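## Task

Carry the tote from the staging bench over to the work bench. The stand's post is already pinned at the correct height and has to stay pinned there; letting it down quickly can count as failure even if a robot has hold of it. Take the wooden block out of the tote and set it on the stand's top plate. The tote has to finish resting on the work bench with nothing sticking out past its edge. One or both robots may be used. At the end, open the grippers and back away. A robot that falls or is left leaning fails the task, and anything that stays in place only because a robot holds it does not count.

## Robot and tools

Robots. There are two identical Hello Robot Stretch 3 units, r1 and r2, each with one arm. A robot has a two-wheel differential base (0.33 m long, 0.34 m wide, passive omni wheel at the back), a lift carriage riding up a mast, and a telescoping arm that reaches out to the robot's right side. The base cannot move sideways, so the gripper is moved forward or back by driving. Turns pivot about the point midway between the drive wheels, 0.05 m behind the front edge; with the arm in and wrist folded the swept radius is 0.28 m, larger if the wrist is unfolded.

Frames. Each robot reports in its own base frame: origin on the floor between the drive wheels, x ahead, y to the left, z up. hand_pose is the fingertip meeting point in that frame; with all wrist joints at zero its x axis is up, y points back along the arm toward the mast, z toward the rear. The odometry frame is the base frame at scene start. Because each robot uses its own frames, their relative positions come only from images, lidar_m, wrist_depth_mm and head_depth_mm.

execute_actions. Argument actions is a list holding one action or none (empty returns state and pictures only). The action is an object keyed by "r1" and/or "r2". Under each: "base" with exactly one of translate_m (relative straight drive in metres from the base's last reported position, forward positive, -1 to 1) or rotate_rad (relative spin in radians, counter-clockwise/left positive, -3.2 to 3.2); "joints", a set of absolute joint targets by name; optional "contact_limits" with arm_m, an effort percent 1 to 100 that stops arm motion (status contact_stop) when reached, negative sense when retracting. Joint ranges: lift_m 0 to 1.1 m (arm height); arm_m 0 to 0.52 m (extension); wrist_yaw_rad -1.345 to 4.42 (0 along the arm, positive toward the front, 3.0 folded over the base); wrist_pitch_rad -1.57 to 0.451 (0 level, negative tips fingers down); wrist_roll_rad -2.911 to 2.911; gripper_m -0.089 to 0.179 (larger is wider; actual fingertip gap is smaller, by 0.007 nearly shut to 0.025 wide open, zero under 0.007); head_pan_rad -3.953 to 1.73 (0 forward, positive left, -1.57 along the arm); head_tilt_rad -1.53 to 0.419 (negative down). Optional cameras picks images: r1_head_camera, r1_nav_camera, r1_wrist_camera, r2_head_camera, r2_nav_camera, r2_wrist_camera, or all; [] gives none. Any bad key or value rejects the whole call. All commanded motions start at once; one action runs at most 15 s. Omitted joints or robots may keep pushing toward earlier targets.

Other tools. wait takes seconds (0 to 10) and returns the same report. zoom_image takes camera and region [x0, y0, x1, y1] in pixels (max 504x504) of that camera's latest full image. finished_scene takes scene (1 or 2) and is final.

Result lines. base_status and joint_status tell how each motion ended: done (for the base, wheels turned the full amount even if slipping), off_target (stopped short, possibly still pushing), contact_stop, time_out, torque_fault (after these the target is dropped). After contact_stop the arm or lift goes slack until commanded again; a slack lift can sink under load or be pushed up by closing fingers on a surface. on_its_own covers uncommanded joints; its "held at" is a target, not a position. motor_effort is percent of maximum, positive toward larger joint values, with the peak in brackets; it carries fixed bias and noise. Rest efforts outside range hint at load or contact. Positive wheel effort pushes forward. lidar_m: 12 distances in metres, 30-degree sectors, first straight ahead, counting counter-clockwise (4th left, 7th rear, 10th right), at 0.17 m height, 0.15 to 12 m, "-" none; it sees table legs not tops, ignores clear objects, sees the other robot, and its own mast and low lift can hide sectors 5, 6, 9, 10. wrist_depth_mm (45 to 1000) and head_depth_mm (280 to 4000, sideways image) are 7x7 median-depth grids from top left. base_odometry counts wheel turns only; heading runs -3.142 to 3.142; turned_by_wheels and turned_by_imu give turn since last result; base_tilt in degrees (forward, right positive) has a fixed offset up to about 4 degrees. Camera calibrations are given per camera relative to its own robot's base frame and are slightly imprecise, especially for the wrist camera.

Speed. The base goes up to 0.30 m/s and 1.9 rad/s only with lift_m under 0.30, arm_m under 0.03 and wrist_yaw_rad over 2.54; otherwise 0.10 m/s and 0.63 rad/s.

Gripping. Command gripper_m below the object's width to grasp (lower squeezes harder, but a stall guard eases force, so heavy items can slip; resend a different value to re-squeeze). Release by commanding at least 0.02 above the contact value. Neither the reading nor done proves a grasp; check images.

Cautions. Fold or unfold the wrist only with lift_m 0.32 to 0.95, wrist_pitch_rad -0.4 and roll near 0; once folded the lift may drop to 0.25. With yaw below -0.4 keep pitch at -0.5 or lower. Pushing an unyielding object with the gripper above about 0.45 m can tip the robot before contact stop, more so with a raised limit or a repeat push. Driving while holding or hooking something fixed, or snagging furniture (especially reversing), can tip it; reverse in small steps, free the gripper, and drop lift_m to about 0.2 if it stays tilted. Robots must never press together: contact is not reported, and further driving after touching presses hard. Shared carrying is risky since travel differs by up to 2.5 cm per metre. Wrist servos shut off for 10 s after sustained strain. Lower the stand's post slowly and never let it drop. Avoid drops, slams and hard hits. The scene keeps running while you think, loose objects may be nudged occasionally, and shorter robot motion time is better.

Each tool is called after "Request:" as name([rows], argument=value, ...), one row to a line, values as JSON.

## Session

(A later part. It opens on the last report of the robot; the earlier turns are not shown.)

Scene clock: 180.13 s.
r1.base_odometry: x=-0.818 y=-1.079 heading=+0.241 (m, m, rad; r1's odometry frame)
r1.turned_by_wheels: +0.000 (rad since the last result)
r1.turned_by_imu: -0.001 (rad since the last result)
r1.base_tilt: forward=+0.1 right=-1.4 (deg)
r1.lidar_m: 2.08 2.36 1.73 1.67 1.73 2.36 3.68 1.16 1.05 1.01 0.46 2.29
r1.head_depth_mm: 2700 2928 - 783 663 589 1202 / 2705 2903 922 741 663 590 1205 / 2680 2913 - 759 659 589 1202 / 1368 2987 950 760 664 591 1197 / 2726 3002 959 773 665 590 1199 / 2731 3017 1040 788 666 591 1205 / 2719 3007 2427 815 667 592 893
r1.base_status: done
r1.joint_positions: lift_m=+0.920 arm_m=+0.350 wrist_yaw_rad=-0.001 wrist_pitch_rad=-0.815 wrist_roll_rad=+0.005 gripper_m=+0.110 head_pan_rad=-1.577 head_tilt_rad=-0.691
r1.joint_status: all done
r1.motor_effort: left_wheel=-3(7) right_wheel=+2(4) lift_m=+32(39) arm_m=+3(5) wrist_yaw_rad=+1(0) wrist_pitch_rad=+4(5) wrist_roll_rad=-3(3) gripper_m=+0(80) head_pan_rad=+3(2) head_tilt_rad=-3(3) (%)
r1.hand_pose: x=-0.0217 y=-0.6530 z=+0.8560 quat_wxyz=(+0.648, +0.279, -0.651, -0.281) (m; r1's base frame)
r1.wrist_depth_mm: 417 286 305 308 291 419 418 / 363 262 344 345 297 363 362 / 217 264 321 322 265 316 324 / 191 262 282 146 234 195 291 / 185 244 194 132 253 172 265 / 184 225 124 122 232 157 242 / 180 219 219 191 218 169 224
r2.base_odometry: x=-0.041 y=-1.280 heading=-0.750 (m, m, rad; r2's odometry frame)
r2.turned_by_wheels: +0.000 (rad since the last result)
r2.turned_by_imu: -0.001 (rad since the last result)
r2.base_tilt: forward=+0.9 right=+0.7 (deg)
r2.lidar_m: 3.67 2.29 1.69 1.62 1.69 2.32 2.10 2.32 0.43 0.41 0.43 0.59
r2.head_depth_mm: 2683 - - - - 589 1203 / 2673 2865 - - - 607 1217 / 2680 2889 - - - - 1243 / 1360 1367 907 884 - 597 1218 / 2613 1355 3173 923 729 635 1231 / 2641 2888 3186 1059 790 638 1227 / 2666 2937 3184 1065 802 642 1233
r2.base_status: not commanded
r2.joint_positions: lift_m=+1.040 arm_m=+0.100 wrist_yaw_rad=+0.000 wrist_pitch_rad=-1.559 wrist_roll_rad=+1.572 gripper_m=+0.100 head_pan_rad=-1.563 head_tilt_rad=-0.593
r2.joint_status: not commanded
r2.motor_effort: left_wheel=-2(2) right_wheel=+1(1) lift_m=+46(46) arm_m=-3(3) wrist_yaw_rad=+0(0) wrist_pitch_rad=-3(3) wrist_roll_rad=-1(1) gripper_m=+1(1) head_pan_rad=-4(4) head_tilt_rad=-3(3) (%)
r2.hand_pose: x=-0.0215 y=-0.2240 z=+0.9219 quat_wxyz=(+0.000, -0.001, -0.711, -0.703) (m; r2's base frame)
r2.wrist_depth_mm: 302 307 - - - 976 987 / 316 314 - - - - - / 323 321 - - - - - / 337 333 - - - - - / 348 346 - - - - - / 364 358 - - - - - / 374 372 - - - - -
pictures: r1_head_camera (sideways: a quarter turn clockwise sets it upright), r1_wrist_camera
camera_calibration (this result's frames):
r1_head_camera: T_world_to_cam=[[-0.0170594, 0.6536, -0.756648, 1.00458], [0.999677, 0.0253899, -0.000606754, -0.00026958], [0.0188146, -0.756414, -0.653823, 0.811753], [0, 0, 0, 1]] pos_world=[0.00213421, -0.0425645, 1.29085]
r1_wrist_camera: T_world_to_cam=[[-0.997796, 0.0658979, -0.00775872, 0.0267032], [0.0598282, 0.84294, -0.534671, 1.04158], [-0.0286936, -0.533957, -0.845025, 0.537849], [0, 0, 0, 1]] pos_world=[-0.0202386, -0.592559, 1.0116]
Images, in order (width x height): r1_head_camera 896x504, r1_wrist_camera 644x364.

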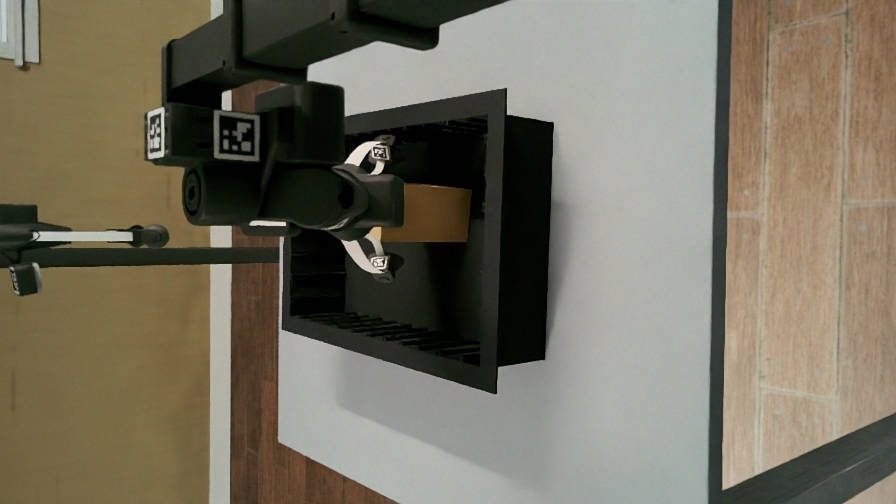

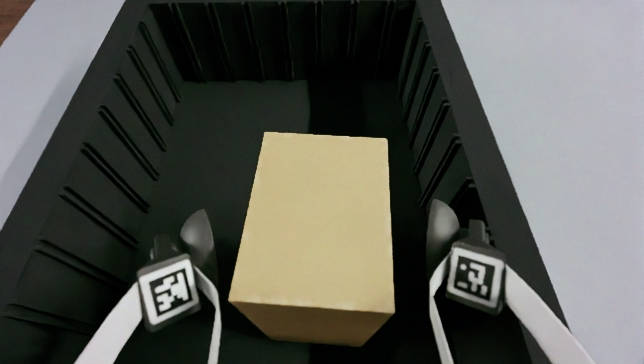

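Request:
execute_actions([
  {"r1":{"joints":{"lift_m":0.905,"gripper_m":0.02}}},
], cameras=[])

Request:
execute_actions([
  {"r1":{"joints":{"lift_m":1.03}}},
], cameras=["r1_wrist_camera"])

Request:
execute_actions([
  {"r1":{"base":{"translate_m":-1},"joints":{"lift_m":1.095,"arm_m":0.25}}},
], cameras=["r1_wrist_camera"])

Request:
execute_actions([
  {"r1":{"base":{"translate_m":-1}}},
], cameras=[])

Request:
execute_actions([
  {"r1":{"base":{"translate_m":-0.3}}},
], cameras=["r1_wrist_camera","r1_head_camera"])

Scene clock: 188.27 s.
r1.base_odometry: x=-0.818 y=-1.079 heading=+0.241 (m, m, rad; r1's odometry frame)
r1.turned_by_wheels: +0.000 (rad since the last result)
r1.turned_by_imu: -0.001 (rad since the last result)
r1.base_tilt: forward=+0.1 right=-1.3 (deg)
r1.lidar_m: 2.08 2.35 1.73 1.67 1.73 2.36 3.68 1.16 1.05 1.01 0.46 2.28
r1.head_depth_mm: 2702 2986 - 784 663 589 1198 / 2699 2930 939 743 664 589 1200 / 2694 2920 - 774 658 590 1199 / 1372 2979 954 777 665 590 1201 / 2728 3006 953 773 667 590 1200 / 2711 3031 1036 790 667 590 1203 / 2730 3013 2449 812 668 592 892
r1.base_status: not commanded
r1.joint_positions: lift_m=+0.905 arm_m=+0.350 wrist_yaw_rad=+0.003 wrist_pitch_rad=-0.808 wrist_roll_rad=+0.004 gripper_m=+0.021 head_pan_rad=-1.577 head_tilt_rad=-0.691
r1.joint_status: all done
r1.motor_effort: left_wheel=-1(2) right_wheel=-1(3) lift_m=+32(33) arm_m=+2(2) wrist_yaw_rad=-2(2) wrist_pitch_rad=+2(4) wrist_roll_rad=-3(3) gripper_m=-30(99) head_pan_rad=+2(2) head_tilt_rad=-3(3) (%)
r1.hand_pose: x=-0.0211 y=-0.6543 z=+0.8421 quat_wxyz=(+0.649, +0.278, -0.651, -0.278) (m; r1's base frame)
r1.wrist_depth_mm: 398 265 303 303 290 396 398 / 338 262 334 334 295 337 349 / 194 262 304 142 217 198 308 / 185 261 267 128 235 177 276 / 183 240 118 115 118 160 249 / 183 222 137 122 133 147 225 / 182 208 208 202 208 171 135
r2.base_odometry: x=-0.041 y=-1.280 heading=-0.750 (m, m, rad; r2's odometry frame)
r2.turned_by_wheels: +0.000 (rad since the last result)
r2.turned_by_imu: -0.001 (rad since the last result)
r2.base_tilt: forward=+0.9 right=+0.6 (deg)
r2.lidar_m: 3.67 2.30 1.70 1.63 1.69 2.31 2.11 2.32 0.43 0.41 0.43 0.59
r2.head_depth_mm: 2645 - - - - 591 1200 / 2661 2902 - - - 607 1203 / 2666 2874 - - - - 1251 / 1359 2778 916 879 - 597 1229 / 2615 1336 3149 994 726 634 1226 / 2687 2918 3114 1062 797 637 1238 / 2650 2917 3157 1068 801 643 1237
r2.base_status: not commanded
r2.joint_positions: lift_m=+1.040 arm_m=+0.100 wrist_yaw_rad=+0.000 wrist_pitch_rad=-1.559 wrist_roll_rad=+1.572 gripper_m=+0.100 head_pan_rad=-1.563 head_tilt_rad=-0.593
r2.joint_status: not commanded
r2.motor_effort: left_wheel=-2(2) right_wheel=+1(1) lift_m=+45(46) arm_m=-3(3) wrist_yaw_rad=+0(0) wrist_pitch_rad=-3(3) wrist_roll_rad=-1(1) gripper_m=+0(1) head_pan_rad=-4(4) head_tilt_rad=-3(4) (%)
r2.hand_pose: x=-0.0215 y=-0.2240 z=+0.9219 quat_wxyz=(+0.000, -0.001, -0.711, -0.703) (m; r2's base frame)
r2.wrist_depth_mm: 307 303 - - - 974 - / 314 314 - - - - - / 326 323 - - - - - / 334 337 - - - - - / 352 349 - - - - - / 365 357 - - - - - / 379 373 - - - - -
pictures: none
No camera images: the call's "cameras" was empty. Leave "cameras" out to get every camera's image.

Scene clock: 190.23 s.
r1.base_odometry: x=-0.818 y=-1.079 heading=+0.241 (m, m, rad; r1's odometry frame)
r1.turned_by_wheels: +0.000 (rad since the last result)
r1.turned_by_imu: -0.001 (rad since the last result)
r1.base_tilt: forward=+0.1 right=-1.3 (deg)
r1.lidar_m: 2.09 2.36 1.73 1.67 1.73 2.36 3.67 1.16 1.05 1.01 0.46 2.28
r1.head_depth_mm: 2758 2984 1029 808 663 590 1197 / - 3046 992 742 665 589 1200 / - - 661 807 659 590 1205 / 1352 2986 948 805 666 590 1200 / 2710 2985 953 774 665 592 1202 / 2757 3021 1040 787 666 591 1203 / 2748 3015 2441 813 668 592 893
r1.base_status: not commanded
r1.joint_positions: lift_m=+1.030 arm_m=+0.350 wrist_yaw_rad=+0.001 wrist_pitch_rad=-0.826 wrist_roll_rad=+0.004 gripper_m=+0.028 head_pan_rad=-1.577 head_tilt_rad=-0.691
r1.joint_status: all done
r1.on_its_own: gripper_m is held at +0.027, not at your +0.020, by its stall guard, which is not easing now
r1.motor_effort: left_wheel=-2(1) right_wheel=+0(1) lift_m=+50(54) arm_m=+2(3) wrist_yaw_rad=-2(3) wrist_pitch_rad=+8(8) wrist_roll_rad=-2(3) gripper_m=-22(30) head_pan_rad=+3(3) head_tilt_rad=-3(3) (%)
r1.hand_pose: x=-0.0214 y=-0.6507 z=+0.9637 quat_wxyz=(+0.647, +0.284, -0.648, -0.284) (m; r1's base frame)
r1.wrist_depth_mm: - - - - - - - / - 515 518 389 519 515 517 / - 452 419 168 402 459 461 / 425 396 394 132 319 418 418 / 377 325 122 115 115 379 379 / 347 279 136 129 128 348 351 / 323 248 314 155 246 319 323
r2.base_odometry: x=-0.041 y=-1.280 heading=-0.750 (m, m, rad; r2's odometry frame)
r2.turned_by_wheels: +0.000 (rad since the last result)
r2.turned_by_imu: +0.000 (rad since the last result)
r2.base_tilt: forward=+1.0 right=+0.6 (deg)
r2.lidar_m: 3.67 2.30 1.69 1.63 1.69 2.31 2.11 2.32 0.43 0.41 0.43 0.59
r2.head_depth_mm: 2646 - - - - 589 1205 / 2678 2831 - - - 608 1217 / 2655 2894 - - - - 1246 / 1295 840 841 943 - 598 1224 / 1307 2882 3133 991 727 636 1227 / 2673 2878 3129 1059 795 638 1234 / 2654 2878 3145 1068 800 640 1251
r2.base_status: not commanded
r2.joint_positions: lift_m=+1.040 arm_m=+0.100 wrist_yaw_rad=+0.000 wrist_pitch_rad=-1.559 wrist_roll_rad=+1.572 gripper_m=+0.100 head_pan_rad=-1.563 head_tilt_rad=-0.593
r2.joint_status: not commanded
r2.motor_effort: left_wheel=-2(3) right_wheel=+1(1) lift_m=+46(46) arm_m=-3(3) wrist_yaw_rad=+0(0) wrist_pitch_rad=-3(3) wrist_roll_rad=-1(1) gripper_m=+0(2) head_pan_rad=-4(4) head_tilt_rad=-3(4) (%)
r2.hand_pose: x=-0.0215 y=-0.2240 z=+0.9219 quat_wxyz=(+0.000, -0.001, -0.711, -0.703) (m; r2's base frame)
r2.wrist_depth_mm: 303 306 - - - 970 986 / 319 318 - - - - - / 326 327 - - - - - / 334 336 - - - - - / 350 348 - - - - - / 366 356 - - - - - / 378 374 - - - - -
pictures: r1_wrist_camera
camera_calibration (this result's frames):
r1_wrist_camera: T_world_to_cam=[[-0.998002, 0.0628735, -0.00621561, 0.0242791], [0.056764, 0.849108, -0.52516, 1.092], [-0.027741, -0.524464, -0.850981, 0.642015], [0, 0, 0, 1]] pos_world=[-0.0199455, -0.592037, 1.11997]
Images, in order (width x height): r1_wrist_camera 644x364.

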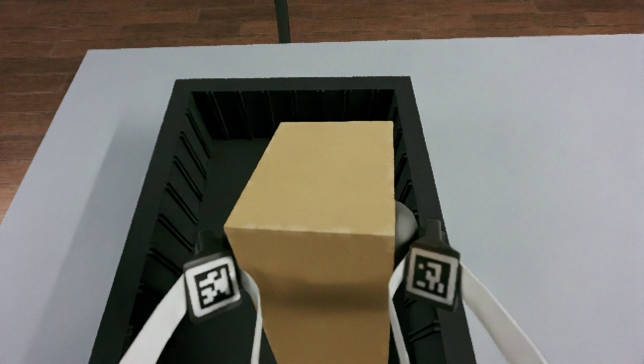

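Scene clock: 201.57 s.
r1.base_odometry: x=-1.790 y=-1.317 heading=+0.241 (m, m, rad; r1's odometry frame)
r1.turned_by_wheels: +0.000 (rad since the last result)
r1.turned_by_imu: -0.004 (rad since the last result)
r1.base_tilt: forward=+0.1 right=-1.3 (deg)
r1.lidar_m: 3.06 2.38 1.73 1.67 1.73 2.35 2.70 1.56 0.38 0.41 1.05 1.32
r1.head_depth_mm: - 2977 2501 1990 1581 604 1199 / - 2988 2429 810 665 589 912 / - - 537 809 664 603 1198 / 2725 2987 958 809 665 603 1204 / 2699 2991 1038 809 666 604 1198 / 2715 3009 1040 813 665 606 1206 / 2727 3012 1040 813 668 605 1202
r1.base_status: done
r1.joint_positions: lift_m=+1.095 arm_m=+0.250 wrist_yaw_rad=+0.001 wrist_pitch_rad=-0.826 wrist_roll_rad=+0.004 gripper_m=+0.028 head_pan_rad=-1.577 head_tilt_rad=-0.691
r1.joint_status: all done
r1.on_its_own: gripper_m is held at +0.027, not at your +0.020, by its stall guard, which is not easing now
r1.motor_effort: left_wheel=-2(7) right_wheel=+2(5) lift_m=+50(52) arm_m=-3(5) wrist_yaw_rad=-1(2) wrist_pitch_rad=+8(8) wrist_roll_rad=-2(3) gripper_m=-21(22) head_pan_rad=+3(2) head_tilt_rad=-3(3) (%)
r1.hand_pose: x=-0.0214 y=-0.5513 z=+1.0287 quat_wxyz=(+0.647, +0.284, -0.648, -0.284) (m; r1's base frame)
r1.wrist_depth_mm: - - - - - - - / 615 610 613 613 - - - / 546 549 547 168 - - - / 497 492 481 132 515 - - / 448 444 122 114 114 - - / 415 412 135 129 128 - - / 380 381 374 155 377 - -
r2.base_odometry: x=-0.041 y=-1.280 heading=-0.750 (m, m, rad; r2's odometry frame)
r2.turned_by_wheels: +0.000 (rad since the last result)
r2.turned_by_imu: -0.002 (rad since the last result)
r2.base_tilt: forward=+0.9 right=+0.7 (deg)
r2.lidar_m: 3.67 2.29 1.69 1.62 1.69 2.31 2.11 2.32 0.43 0.41 0.43 0.59
r2.head_depth_mm: 2668 - - - - 590 1210 / 2671 2854 - - - 608 1216 / 2695 2840 - - - - 1245 / 2656 2880 3132 1019 - 598 1219 / 2656 2907 3193 999 727 634 1224 / 2640 2939 3201 1053 794 637 1227 / 2665 2900 3106 1065 799 639 1235
r2.base_status: not commanded
r2.joint_positions: lift_m=+1.040 arm_m=+0.100 wrist_yaw_rad=+0.000 wrist_pitch_rad=-1.559 wrist_roll_rad=+1.572 gripper_m=+0.100 head_pan_rad=-1.563 head_tilt_rad=-0.593
r2.joint_status: not commanded
r2.motor_effort: left_wheel=-2(2) right_wheel=+1(1) lift_m=+45(46) arm_m=-3(3) wrist_yaw_rad=-1(0) wrist_pitch_rad=-3(3) wrist_roll_rad=-1(1) gripper_m=+1(0) head_pan_rad=-4(5) head_tilt_rad=-4(3) (%)
r2.hand_pose: x=-0.0215 y=-0.2240 z=+0.9219 quat_wxyz=(+0.000, -0.001, -0.711, -0.703) (m; r2's base frame)
r2.wrist_depth_mm: 303 305 - - - 946 949 / 314 315 - - - - - / 328 323 - - - - - / 335 336 - - - - - / 350 349 - - - - - / 364 358 - - - - - / 378 372 - - - - -
pictures: r1_wrist_camera
camera_calibration (this result's frames):
r1_wrist_camera: T_world_to_cam=[[-0.997967, 0.0634254, -0.00621556, 0.0186507], [0.0572336, 0.849077, -0.52516, 1.0417], [-0.028031, -0.524448, -0.850981, 0.74947], [0, 0, 0, 1]] pos_world=[-0.0199993, -0.492613, 1.18496]
Images, in order (width x height): r1_wrist_camera 644x364.

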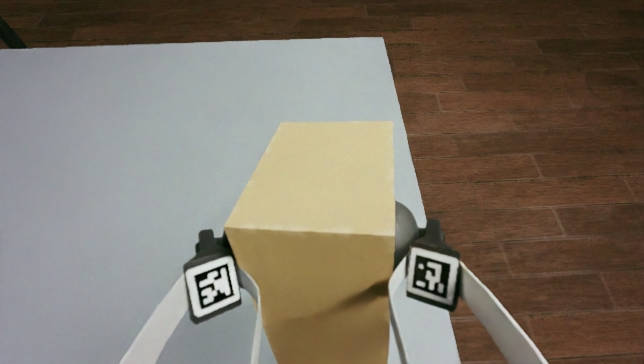

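Scene clock: 212.90 s.
r1.base_odometry: x=-2.761 y=-1.556 heading=+0.241 (m, m, rad; r1's odometry frame)
r1.turned_by_wheels: +0.000 (rad since the last result)
r1.turned_by_imu: -0.004 (rad since the last result)
r1.base_tilt: forward=+0.1 right=-1.3 (deg)
r1.lidar_m: 2.30 2.37 1.72 1.66 1.72 1.77 1.70 1.76 0.86 3.09 1.32 0.93
r1.head_depth_mm: - 2995 2515 1972 1546 1343 1200 / - 2980 2541 1966 1632 1376 1198 / - - 537 1975 1627 1379 1199 / 2724 3021 2340 1984 1628 1377 1200 / 2704 3020 2528 1973 1620 1386 1200 / 2724 3011 2524 1989 1630 1382 1199 / 2745 3026 2547 1974 1626 1382 1205
r1.base_status: done
r1.joint_positions: lift_m=+1.095 arm_m=+0.250 wrist_yaw_rad=+0.001 wrist_pitch_rad=-0.826 wrist_roll_rad=+0.004 gripper_m=+0.028 head_pan_rad=-1.577 head_tilt_rad=-0.691
r1.joint_status: not commanded
r1.on_its_own: gripper_m is held at +0.027, not at your +0.020, by its stall guard, which is not easing now
r1.motor_effort: left_wheel=-2(7) right_wheel=+2(4) lift_m=+50(50) arm_m=-3(3) wrist_yaw_rad=-1(1) wrist_pitch_rad=+7(7) wrist_roll_rad=-3(3) gripper_m=-22(22) head_pan_rad=+3(3) head_tilt_rad=-3(3) (%)
r1.hand_pose: x=-0.0214 y=-0.5513 z=+1.0287 quat_wxyz=(+0.647, +0.284, -0.648, -0.284) (m; r1's base frame)
r1.wrist_depth_mm: - - - - - - 429 / - - - - - - 379 / - - - 168 - - - / - - - 133 - - - / - - 123 115 114 - - / - - 135 129 128 - - / - - - 155 - - -
r2.base_odometry: x=-0.041 y=-1.280 heading=-0.750 (m, m, rad; r2's odometry frame)
r2.turned_by_wheels: +0.000 (rad since the last result)
r2.turned_by_imu: -0.002 (rad since the last result)
r2.base_tilt: forward=+0.9 right=+0.6 (deg)
r2.lidar_m: 3.66 2.30 1.69 1.62 1.69 2.31 2.11 2.32 0.43 0.41 0.43 0.59
r2.head_depth_mm: 2647 - - - - 590 1204 / 2639 2867 - - - 609 1213 / 2640 2902 - - - - 1235 / 2658 2896 3171 1019 - 600 1220 / 2663 2912 3142 992 729 637 1226 / 2687 2955 3138 1055 796 636 1238 / 2678 2932 3184 1063 805 642 1236
r2.base_status: not commanded
r2.joint_positions: lift_m=+1.040 arm_m=+0.100 wrist_yaw_rad=+0.000 wrist_pitch_rad=-1.559 wrist_roll_rad=+1.572 gripper_m=+0.100 head_pan_rad=-1.563 head_tilt_rad=-0.593
r2.joint_status: not commanded
r2.motor_effort: left_wheel=-2(2) right_wheel=+1(1) lift_m=+45(46) arm_m=-3(3) wrist_yaw_rad=+0(1) wrist_pitch_rad=-3(3) wrist_roll_rad=-1(1) gripper_m=+1(0) head_pan_rad=-4(4) head_tilt_rad=-2(3) (%)
r2.hand_pose: x=-0.0215 y=-0.2240 z=+0.9219 quat_wxyz=(+0.000, -0.001, -0.711, -0.703) (m; r2's base frame)
r2.wrist_depth_mm: 303 306 - - - 998 975 / 313 317 - - - - - / 325 323 - - - - - / 339 340 - - - - - / 352 348 - - - - - / 365 359 - - - - - / 375 373 - - - - -
pictures: none
No camera images: the call's "cameras" was empty. Leave "cameras" out to get every camera's image.

Scene clock: 217.13 s.
r1.base_odometry: x=-3.052 y=-1.627 heading=+0.241 (m, m, rad; r1's odometry frame)
r1.turned_by_wheels: +0.000 (rad since the last result)
r1.turned_by_imu: -0.002 (rad since the last result)
r1.base_tilt: forward=+0.1 right=-1.3 (deg)
r1.lidar_m: 2.59 2.37 1.72 1.66 1.71 1.46 1.40 1.45 1.98 0.79 3.21 1.20
r1.head_depth_mm: - 3006 2512 1978 1625 1376 1199 / - 2979 2335 1970 1627 1377 1197 / - - 536 1906 1540 1368 1197 / 2706 3016 2330 1990 1627 1375 1203 / 2729 3023 2531 1978 1629 1379 1197 / 2728 3007 2539 1983 1625 1385 1202 / 2736 3052 2539 1980 1633 1382 1205
r1.base_status: done
r1.joint_positions: lift_m=+1.095 arm_m=+0.250 wrist_yaw_rad=+0.001 wrist_pitch_rad=-0.826 wrist_roll_rad=+0.004 gripper_m=+0.028 head_pan_rad=-1.577 head_tilt_rad=-0.691
r1.joint_status: not commanded
r1.on_its_own: gripper_m is held at +0.027, not at your +0.020, by its stall guard, which is not easing now
r1.motor_effort: left_wheel=-2(7) right_wheel=+2(4) lift_m=+51(50) arm_m=-3(3) wrist_yaw_rad=-1(1) wrist_pitch_rad=+8(7) wrist_roll_rad=-3(3) gripper_m=-23(23) head_pan_rad=+2(1) head_tilt_rad=-2(3) (%)
r1.hand_pose: x=-0.0214 y=-0.5513 z=+1.0287 quat_wxyz=(+0.647, +0.284, -0.648, -0.284) (m; r1's base frame)
r1.wrist_depth_mm: - - - - - - - / - - - 378 397 - - / - - - 169 - - - / - - - 133 - - - / - - 122 115 115 - - / - - 136 129 128 - - / - - - 155 - - -
r2.base_odometry: x=-0.041 y=-1.280 heading=-0.750 (m, m, rad; r2's odometry frame)
r2.turned_by_wheels: +0.000 (rad since the last result)
r2.turned_by_imu: -0.001 (rad since the last result)
r2.base_tilt: forward=+1.0 right=+0.6 (deg)
r2.lidar_m: 3.67 2.30 1.69 1.63 1.69 2.31 2.11 2.32 0.43 0.41 0.43 0.59
r2.head_depth_mm: 2674 - - - - 590 1204 / 2619 2869 - - - 607 1206 / 2658 2870 - - - - 1247 / 2651 2918 3183 1021 - 597 1223 / 2638 2925 3157 992 727 636 1221 / 2656 2883 3177 1051 794 639 1230 / 2664 2926 3190 1068 799 643 1243
r2.base_status: not commanded
r2.joint_positions: lift_m=+1.040 arm_m=+0.100 wrist_yaw_rad=+0.000 wrist_pitch_rad=-1.559 wrist_roll_rad=+1.572 gripper_m=+0.100 head_pan_rad=-1.563 head_tilt_rad=-0.593
r2.joint_status: not commanded
r2.motor_effort: left_wheel=-2(2) right_wheel=+1(1) lift_m=+45(46) arm_m=-3(3) wrist_yaw_rad=+0(0) wrist_pitch_rad=-3(3) wrist_roll_rad=-1(1) gripper_m=+0(1) head_pan_rad=-4(4) head_tilt_rad=-2(4) (%)
r2.hand_pose: x=-0.0215 y=-0.2240 z=+0.9219 quat_wxyz=(+0.000, -0.001, -0.711, -0.703) (m; r2's base frame)
r2.wrist_depth_mm: 307 306 - - 988 976 980 / 315 316 - - - - - / 328 323 - - - - - / 340 338 - - - - - / 350 348 - - - - - / 361 359 - - - - - / 381 375 - - - - -
pictures: r1_head_camera (sideways: a quarter turn clockwise sets it upright), r1_wrist_camera
camera_calibration (this result's frames):
r1_head_camera: T_world_to_cam=[[-0.0170654, 0.653653, -0.756602, 1.00452], [0.999677, 0.0253996, -0.000604537, -0.000272464], [0.0188222, -0.756368, -0.653876, 0.811822], [0, 0, 0, 1]] pos_world=[0.00213462, -0.0425638, 1.29085]
r1_wrist_camera: T_world_to_cam=[[-0.997967, 0.0634255, -0.00621561, 0.0186508], [0.0572336, 0.849077, -0.52516, 1.0417], [-0.028031, -0.524448, -0.850981, 0.74947], [0, 0, 0, 1]] pos_world=[-0.0199993, -0.492613, 1.18496]
Images, in order (width x height): r1_head_camera 896x504, r1_wrist_camera 644x364.

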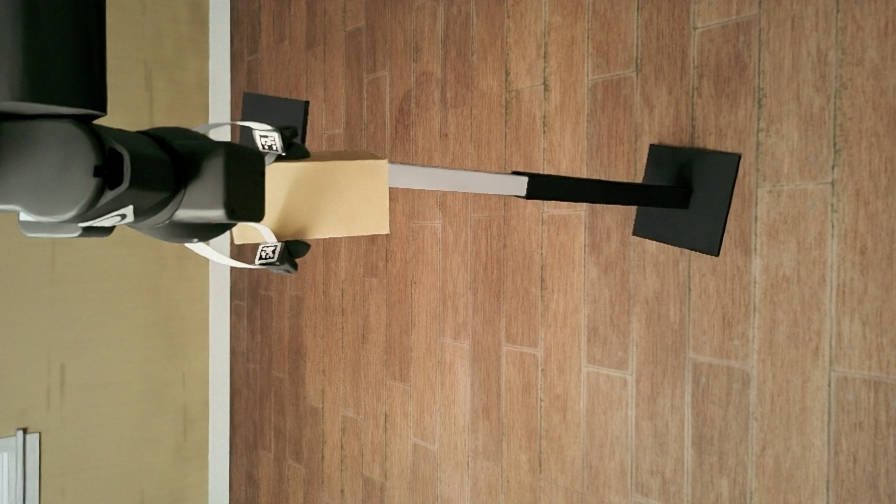

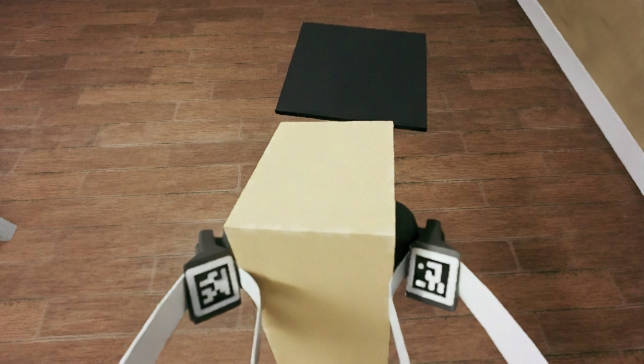

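Request:
execute_actions([
  {"r1":{"base":{"translate_m":-0.06},"joints":{"wrist_pitch_rad":-0.48,"arm_m":0.445,"lift_m":1.06,"head_tilt_rad":-0.45}},"r2":{"joints":{"head_pan_rad":-0.28,"head_tilt_rad":-0.15}}},
], cameras=["r1_wrist_camera","r1_head_camera","r2_head_camera"])

Request:
zoom_image(camera="r2_head_camera", region=[350,150,550,350])

Scene clock: 226.63 s.
r1.base_odometry: x=-3.110 y=-1.641 heading=+0.241 (m, m, rad; r1's odometry frame)
r1.turned_by_wheels: +0.000 (rad since the last result)
r1.turned_by_imu: -0.002 (rad since the last result)
r1.base_tilt: forward=+0.1 right=-1.4 (deg)
r1.lidar_m: 2.66 2.36 1.72 1.66 1.71 1.40 1.34 1.39 1.90 0.78 3.22 1.26
r1.head_depth_mm: 2647 - 3073 2843 2091 1647 1370 / 2659 - 3123 2834 2077 1647 1369 / 2674 - 3116 868 2079 1638 1368 / 2677 2895 3094 874 2000 1558 1292 / 2680 2892 3130 2821 2074 1645 1370 / 2683 2899 3139 2843 2079 1639 1364 / 2683 2905 3114 2822 2092 1648 1362
r1.base_status: done
r1.joint_positions: lift_m=+1.060 arm_m=+0.445 wrist_yaw_rad=+0.000 wrist_pitch_rad=-0.522 wrist_roll_rad=+0.004 gripper_m=+0.028 head_pan_rad=-1.577 head_tilt_rad=-0.458
r1.joint_status: all done
r1.on_its_own: gripper_m is held at +0.027, not at your +0.020, by its stall guard, which is not easing now
r1.motor_effort: left_wheel=-2(7) right_wheel=+1(5) lift_m=+35(44) arm_m=+3(5) wrist_yaw_rad=+0(1) wrist_pitch_rad=+13(14) wrist_roll_rad=-3(3) gripper_m=-22(22) head_pan_rad=+2(2) head_tilt_rad=+3(19) (%)
r1.hand_pose: x=-0.0216 y=-0.7998 z=+1.0503 quat_wxyz=(+0.682, +0.182, -0.684, -0.183) (m; r1's base frame)
r1.wrist_depth_mm: - - - - - - - / - - - - - - - / - - - 168 - - - / - - - 133 - - - / - - 122 115 114 - - / - - 135 129 128 - - / - - 251 155 261 - -
r2.base_odometry: x=-0.041 y=-1.280 heading=-0.750 (m, m, rad; r2's odometry frame)
r2.turned_by_wheels: +0.000 (rad since the last result)
r2.turned_by_imu: -0.001 (rad since the last result)
r2.base_tilt: forward=+0.9 right=+0.6 (deg)
r2.lidar_m: 3.66 2.30 1.69 1.63 1.69 2.31 2.11 2.31 0.43 0.41 0.43 0.59
r2.head_depth_mm: 2441 3970 - - 3821 1094 794 / 2431 3818 3961 - - 1109 904 / 2419 3773 3801 3933 3974 1179 1703 / 2392 3602 3667 3760 3788 2486 1912 / 2368 3549 3534 3727 3665 2684 1913 / 2325 3420 3503 3510 3518 2677 1917 / 2298 3293 3401 3440 3550 2752 1937
r2.base_status: not commanded
r2.joint_positions: lift_m=+1.040 arm_m=+0.100 wrist_yaw_rad=+0.000 wrist_pitch_rad=-1.559 wrist_roll_rad=+1.572 gripper_m=+0.100 head_pan_rad=-0.287 head_tilt_rad=-0.162
r2.joint_status: all done
r2.motor_effort: left_wheel=-2(2) right_wheel=+2(1) lift_m=+45(45) arm_m=-3(3) wrist_yaw_rad=+0(0) wrist_pitch_rad=-3(3) wrist_roll_rad=-1(1) gripper_m=+1(0) head_pan_rad=+5(57) head_tilt_rad=+6(31) (%)
r2.hand_pose: x=-0.0215 y=-0.2240 z=+0.9219 quat_wxyz=(+0.000, -0.001, -0.711, -0.703) (m; r2's base frame)
r2.wrist_depth_mm: 301 304 - - 945 - 961 / 314 319 - - - - - / 328 328 - - - - - / 338 336 - - - - - / 348 346 - - - - - / 359 359 - - - - - / 377 371 - - - - -
pictures: r1_head_camera (sideways: a quarter turn clockwise sets it upright), r1_wrist_camera, r2_head_camera (sideways: a quarter turn clockwise sets it upright)
camera_calibration (this result's frames):
r1_head_camera: T_world_to_cam=[[-0.0182966, 0.460936, -0.887244, 1.17486], [0.99967, 0.0244583, -0.0079086, 0.00923796], [0.0180551, -0.887096, -0.461232, 0.561196], [0, 0, 0, 1]] pos_world=[0.00212859, -0.043927, 1.3013]
r1_wrist_camera: T_world_to_cam=[[-0.997913, 0.0594667, -0.0251535, 0.0511372], [0.0579404, 0.652824, -0.75529, 1.34882], [-0.0284938, -0.755172, -0.654908, 0.246992], [0, 0, 0, 1]] pos_world=[-0.0200828, -0.697061, 1.18179]
r2_head_camera: T_world_to_cam=[[-0.106198, 0.0771977, -0.991344, 1.3131], [0.274794, 0.960433, 0.0453533, -0.0577882], [0.95562, -0.267599, -0.123209, 0.111668], [0, 0, 0, 1]] pos_world=[0.0486153, -0.0159839, 1.31811]
Images, in order (width x height): r1_head_camera 896x504, r1_wrist_camera 644x364, r2_head_camera 896x504.

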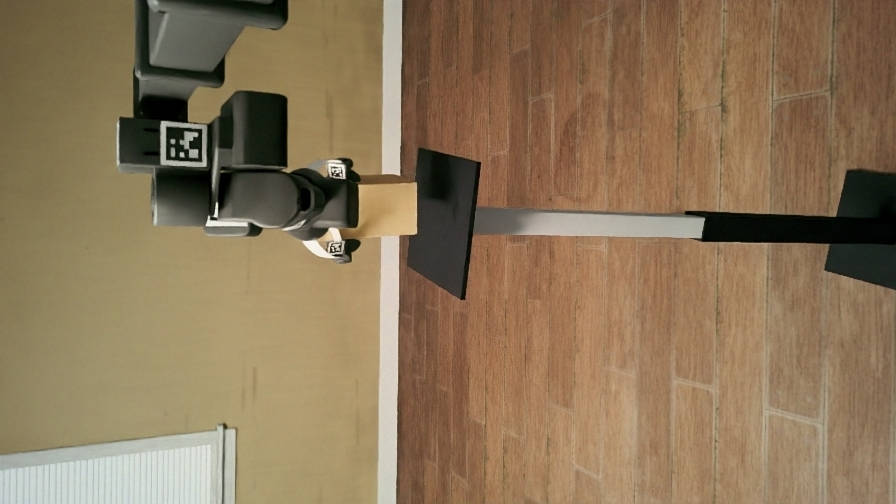

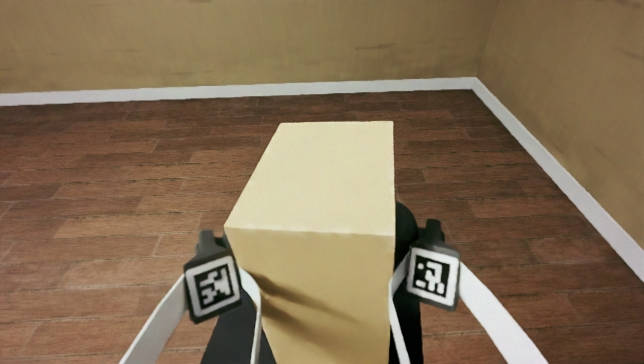

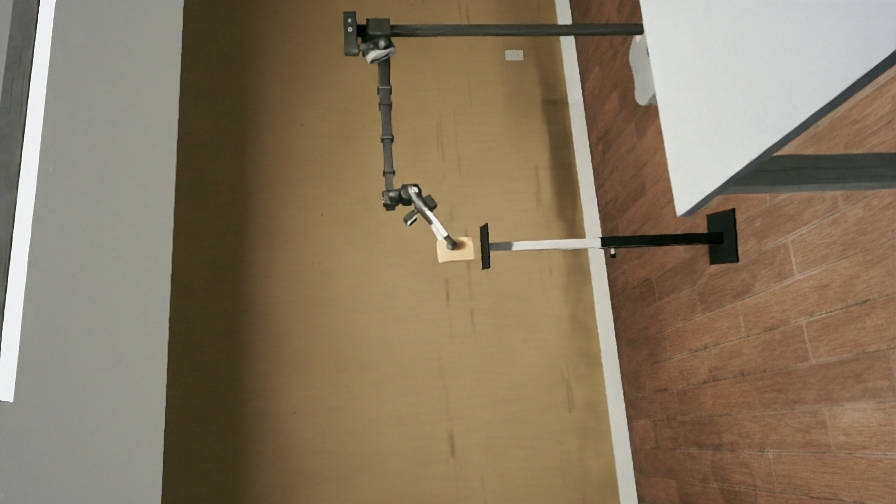

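Region (350, 150, 550, 350) of r2_head_camera's 896x504 image, scaled by 2.520, with more detail than that image has.

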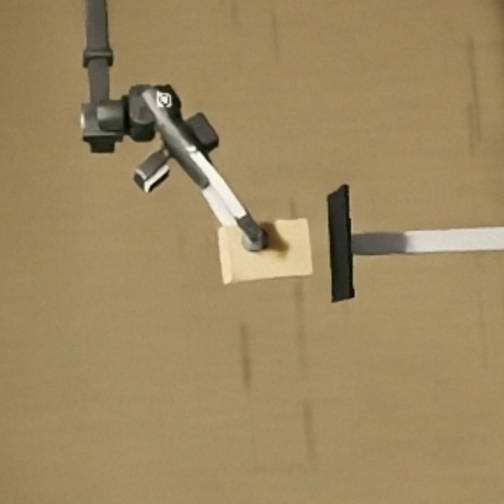

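Gap about 4.7 cm.

Request:
execute_actions([
  {"r1":{"base":{"translate_m":0.01},"joints":{"lift_m":1.015,"arm_m":0.44}}},
], cameras=["r1_head_camera"])

Scene clock: 230.50 s.
r1.base_odometry: x=-3.101 y=-1.639 heading=+0.241 (m, m, rad; r1's odometry frame)
r1.turned_by_wheels: +0.000 (rad since the last result)
r1.turned_by_imu: -0.001 (rad since the last result)
r1.base_tilt: forward=+0.1 right=-1.3 (deg)
r1.lidar_m: 2.64 2.36 1.72 1.66 1.71 1.41 1.35 1.40 1.91 0.78 3.20 1.25
r1.head_depth_mm: 2668 2831 - 2835 2075 1652 1366 / 2660 2811 3169 2845 2086 1650 1365 / 2690 2852 - 846 2007 1602 1363 / 2672 2853 3123 867 2016 1604 1320 / 2694 2884 3145 2829 2084 1643 1362 / 2678 2902 3170 2838 2072 1641 1367 / 2695 2887 3142 2809 2098 1647 1362
r1.base_status: done
r1.joint_positions: lift_m=+1.015 arm_m=+0.440 wrist_yaw_rad=+0.000 wrist_pitch_rad=-0.511 wrist_roll_rad=+0.004 gripper_m=+0.028 head_pan_rad=-1.577 head_tilt_rad=-0.458
r1.joint_status: all done
r1.on_its_own: gripper_m is held at +0.027, not at your +0.020, by its stall guard, which is not easing now
r1.motor_effort: left_wheel=-3(2) right_wheel=+2(9) lift_m=+33(36) arm_m=-3(3) wrist_yaw_rad=+0(0) wrist_pitch_rad=+9(12) wrist_roll_rad=-3(3) gripper_m=-22(22) head_pan_rad=+2(2) head_tilt_rad=+3(3) (%)
r1.hand_pose: x=-0.0215 y=-0.7970 z=+1.0076 quat_wxyz=(+0.683, +0.179, -0.685, -0.179) (m; r1's base frame)
r1.wrist_depth_mm: - - - - - - - / - - - - - - - / - - - 167 - - - / - - - 132 - - - / - - 122 115 114 - - / - - 135 130 128 - - / - - 209 156 202 - -
r2.base_odometry: x=-0.041 y=-1.280 heading=-0.750 (m, m, rad; r2's odometry frame)
r2.turned_by_wheels: +0.000 (rad since the last result)
r2.turned_by_imu: -0.001 (rad since the last result)
r2.base_tilt: forward=+0.9 right=+0.6 (deg)
r2.lidar_m: 3.65 2.30 1.69 1.63 1.69 2.32 2.11 2.33 0.43 0.42 0.43 0.59
r2.head_depth_mm: 2442 - - - - 1093 790 / 2392 3871 3897 - - 1103 905 / 2389 3662 3718 3886 - 1184 1703 / 2369 3653 3573 3738 3727 2523 1912 / 2354 3543 3531 3705 3799 2668 1922 / 2307 3380 3489 3568 3620 2759 1943 / 2311 3331 3343 3418 3484 2724 1964
r2.base_status: not commanded
r2.joint_positions: lift_m=+1.040 arm_m=+0.100 wrist_yaw_rad=+0.000 wrist_pitch_rad=-1.559 wrist_roll_rad=+1.572 gripper_m=+0.100 head_pan_rad=-0.287 head_tilt_rad=-0.162
r2.joint_status: not commanded
r2.motor_effort: left_wheel=-2(2) right_wheel=+1(1) lift_m=+45(45) arm_m=-3(3) wrist_yaw_rad=+0(0) wrist_pitch_rad=-3(3) wrist_roll_rad=-1(1) gripper_m=+0(0) head_pan_rad=+5(5) head_tilt_rad=+5(7) (%)
r2.hand_pose: x=-0.0215 y=-0.2240 z=+0.9219 quat_wxyz=(+0.000, -0.001, -0.711, -0.703) (m; r2's base frame)
r2.wrist_depth_mm: 307 305 - - - 988 974 / 316 316 - - - - - / 324 323 - - - - - / 337 339 - - - - - / 350 348 - - - - - / 363 358 - - - - - / 375 376 - - - - -
pictures: r1_head_camera (sideways: a quarter turn clockwise sets it upright)
camera_calibration (this result's frames):
r1_head_camera: T_world_to_cam=[[-0.0182968, 0.460931, -0.887247, 1.17486], [0.99967, 0.0244585, -0.00790878, 0.00923819], [0.0180553, -0.887099, -0.461227, 0.561189], [0, 0, 0, 1]] pos_world=[0.0021286, -0.043927, 1.3013]
Images, in order (width x height): r1_head_camera 896x504.

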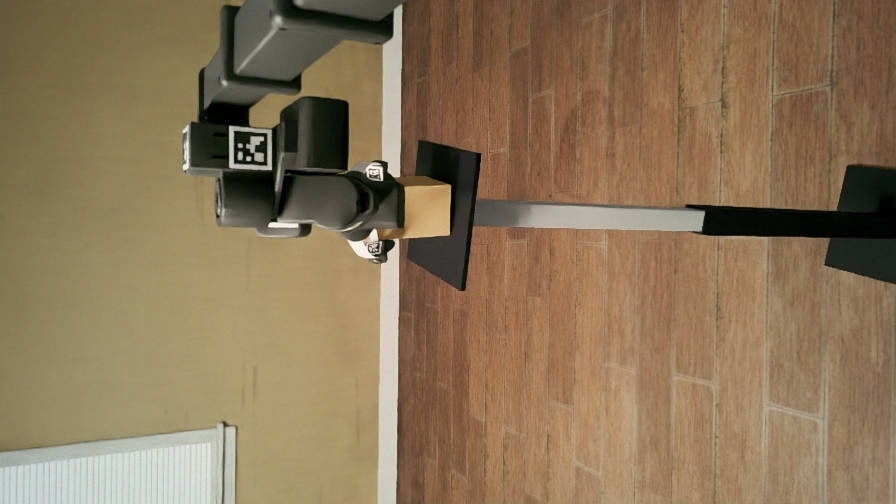

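Request:
execute_actions([
  {"r1":{"joints":{"gripper_m":0.12}}},
], cameras=[])

Request:
execute_actions([
  {"r1":{"joints":{"arm_m":0.1}}},
], cameras=["r1_wrist_camera"])

Scene clock: 235.77 s.
r1.base_odometry: x=-3.101 y=-1.639 heading=+0.241 (m, m, rad; r1's odometry frame)
r1.turned_by_wheels: +0.000 (rad since the last result)
r1.turned_by_imu: -0.001 (rad since the last result)
r1.base_tilt: forward=+0.1 right=-1.4 (deg)
r1.lidar_m: 2.65 2.37 1.72 1.65 1.72 1.41 1.35 1.40 1.91 0.78 3.20 1.25
r1.head_depth_mm: 2653 2806 - 2872 2088 1645 1365 / 2662 2798 3198 2846 2065 1652 1370 / 2649 2838 - 858 2014 1596 1361 / 2664 2885 3113 868 2018 1600 1324 / 2669 2891 3170 2841 2080 1649 1365 / 2659 2889 3111 2842 2084 1642 1365 / 2689 2909 3124 2836 2080 1639 1369
r1.base_status: not commanded
r1.joint_positions: lift_m=+1.015 arm_m=+0.440 wrist_yaw_rad=-0.001 wrist_pitch_rad=-0.500 wrist_roll_rad=+0.004 gripper_m=+0.120 head_pan_rad=-1.577 head_tilt_rad=-0.458
r1.joint_status: all done
r1.motor_effort: left_wheel=-2(3) right_wheel=+2(2) lift_m=+33(34) arm_m=-3(3) wrist_yaw_rad=+0(1) wrist_pitch_rad=+6(9) wrist_roll_rad=-3(3) gripper_m=+0(95) head_pan_rad=+2(2) head_tilt_rad=+3(3) (%)
r1.hand_pose: x=-0.0217 y=-0.7985 z=+1.0099 quat_wxyz=(+0.684, +0.175, -0.686, -0.176) (m; r1's base frame)
r1.wrist_depth_mm: - - - - - - - / - - - - - - - / - - - - - - - / - - - 143 - - - / - - - 120 127 - - / - - 234 128 225 - - / - - 211 158 205 - -
r2.base_odometry: x=-0.041 y=-1.280 heading=-0.750 (m, m, rad; r2's odometry frame)
r2.turned_by_wheels: +0.000 (rad since the last result)
r2.turned_by_imu: -0.001 (rad since the last result)
r2.base_tilt: forward=+1.0 right=+0.6 (deg)
r2.lidar_m: 3.67 2.30 1.69 1.62 1.69 2.31 2.11 2.32 0.43 0.42 0.43 0.59
r2.head_depth_mm: 2407 - - - - 1093 790 / 2419 3805 3953 - - 1109 903 / 2414 3795 3768 3897 3869 1191 1698 / 2371 3612 3636 3802 3780 2548 1903 / 2383 3560 3525 3687 3696 2693 1930 / 2353 3412 3480 3508 3530 2712 1942 / 2298 3332 3429 3471 3487 2761 1942
r2.base_status: not commanded
r2.joint_positions: lift_m=+1.040 arm_m=+0.100 wrist_yaw_rad=+0.000 wrist_pitch_rad=-1.559 wrist_roll_rad=+1.572 gripper_m=+0.100 head_pan_rad=-0.287 head_tilt_rad=-0.162
r2.joint_status: not commanded
r2.motor_effort: left_wheel=-2(2) right_wheel=+1(1) lift_m=+46(46) arm_m=-3(3) wrist_yaw_rad=+0(0) wrist_pitch_rad=-3(3) wrist_roll_rad=-1(1) gripper_m=+1(1) head_pan_rad=+5(4) head_tilt_rad=+5(6) (%)
r2.hand_pose: x=-0.0215 y=-0.2240 z=+0.9219 quat_wxyz=(+0.000, -0.001, -0.711, -0.703) (m; r2's base frame)
r2.wrist_depth_mm: 306 306 - - 993 963 975 / 318 315 - - - - - / 329 322 - - - - - / 336 336 - - - - - / 348 345 - - - - - / 363 361 - - - - - / 379 373 - - - - -
pictures: none
No camera images: the call's "cameras" was empty. Leave "cameras" out to get every camera's image.

Scene clock: 239.47 s.
r1.base_odometry: x=-3.101 y=-1.639 heading=+0.241 (m, m, rad; r1's odometry frame)
r1.turned_by_wheels: +0.000 (rad since the last result)
r1.turned_by_imu: -0.001 (rad since the last result)
r1.base_tilt: forward=+0.2 right=-1.3 (deg)
r1.lidar_m: 2.64 2.36 1.72 1.66 1.72 1.41 1.35 1.40 1.91 0.78 3.22 1.25
r1.head_depth_mm: 2645 2848 3001 - - 1562 1372 / 2650 2878 3062 - - 1560 1368 / 2656 2853 3018 - - 1508 1363 / 2692 2875 3069 2462 1978 1650 1317 / 2644 2885 3121 2849 2049 1648 1368 / 2691 2899 3150 2830 2079 1653 1354 / 2679 2892 3156 2836 2075 1646 1366
r1.base_status: not commanded
r1.joint_positions: lift_m=+1.015 arm_m=+0.100 wrist_yaw_rad=+0.000 wrist_pitch_rad=-0.499 wrist_roll_rad=+0.004 gripper_m=+0.120 head_pan_rad=-1.577 head_tilt_rad=-0.458
r1.joint_status: all done
r1.motor_effort: left_wheel=-2(2) right_wheel=+2(2) lift_m=+34(34) arm_m=-3(3) wrist_yaw_rad=+0(1) wrist_pitch_rad=+6(6) wrist_roll_rad=-3(3) gripper_m=+0(0) head_pan_rad=+3(2) head_tilt_rad=+3(3) (%)
r1.hand_pose: x=-0.0215 y=-0.4587 z=+1.0100 quat_wxyz=(+0.684, +0.175, -0.686, -0.175) (m; r1's base frame)
r1.wrist_depth_mm: - - - 416 - - - / - - - 445 - - - / - - - 500 - - - / - - - - - - - / - - - - - - - / - - - - - - - / - - - - - - -
r2.base_odometry: x=-0.041 y=-1.280 heading=-0.750 (m, m, rad; r2's odometry frame)
r2.turned_by_wheels: +0.000 (rad since the last result)
r2.turned_by_imu: -0.001 (rad since the last result)
r2.base_tilt: forward=+1.0 right=+0.6 (deg)
r2.lidar_m: 3.66 2.30 1.69 1.63 1.69 2.32 2.10 2.32 0.43 0.41 0.43 0.59
r2.head_depth_mm: 2472 3957 - - - 1102 796 / 2411 3805 3991 - - 1106 906 / 2382 3752 3746 3921 3895 1191 1706 / 2379 3587 3660 3810 3872 2510 1909 / 2336 3582 3580 3625 3825 2697 1923 / 2338 3427 3568 3587 3661 2653 1950 / 2310 3326 3401 3480 3450 2742 1953
r2.base_status: not commanded
r2.joint_positions: lift_m=+1.040 arm_m=+0.100 wrist_yaw_rad=+0.000 wrist_pitch_rad=-1.559 wrist_roll_rad=+1.572 gripper_m=+0.100 head_pan_rad=-0.287 head_tilt_rad=-0.162
r2.joint_status: not commanded
r2.motor_effort: left_wheel=-2(2) right_wheel=+1(1) lift_m=+46(45) arm_m=-3(3) wrist_yaw_rad=+0(0) wrist_pitch_rad=-3(3) wrist_roll_rad=-1(1) gripper_m=+0(0) head_pan_rad=+6(5) head_tilt_rad=+5(5) (%)
r2.hand_pose: x=-0.0215 y=-0.2240 z=+0.9219 quat_wxyz=(+0.000, -0.001, -0.711, -0.703) (m; r2's base frame)
r2.wrist_depth_mm: 305 307 - - 990 984 988 / 315 318 - - - - - / 329 326 - - - - - / 335 337 - - - - - / 354 347 - - - - - / 368 357 - - - - - / 378 375 - - - - -
pictures: r1_wrist_camera
camera_calibration (this result's frames):
r1_wrist_camera: T_world_to_cam=[[-0.997936, 0.0585237, -0.0264277, 0.0307658], [0.0576716, 0.635853, -0.769653, 1.10244], [-0.0282388, -0.769588, -0.637915, 0.454496], [0, 0, 0, 1]] pos_world=[-0.0200426, -0.353013, 1.13924]
Images, in order (width x height): r1_wrist_camera 644x364.

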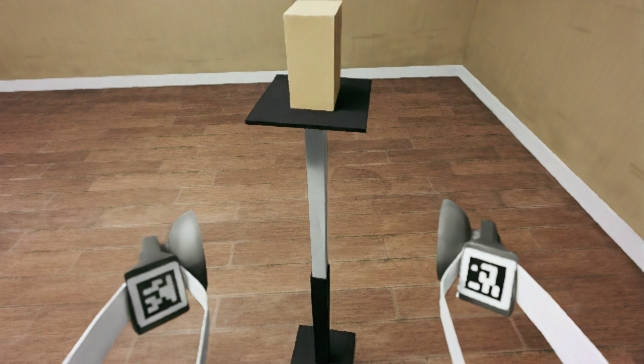

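Request:
finished_scene(scene=1)

The scene is finished: the task was done.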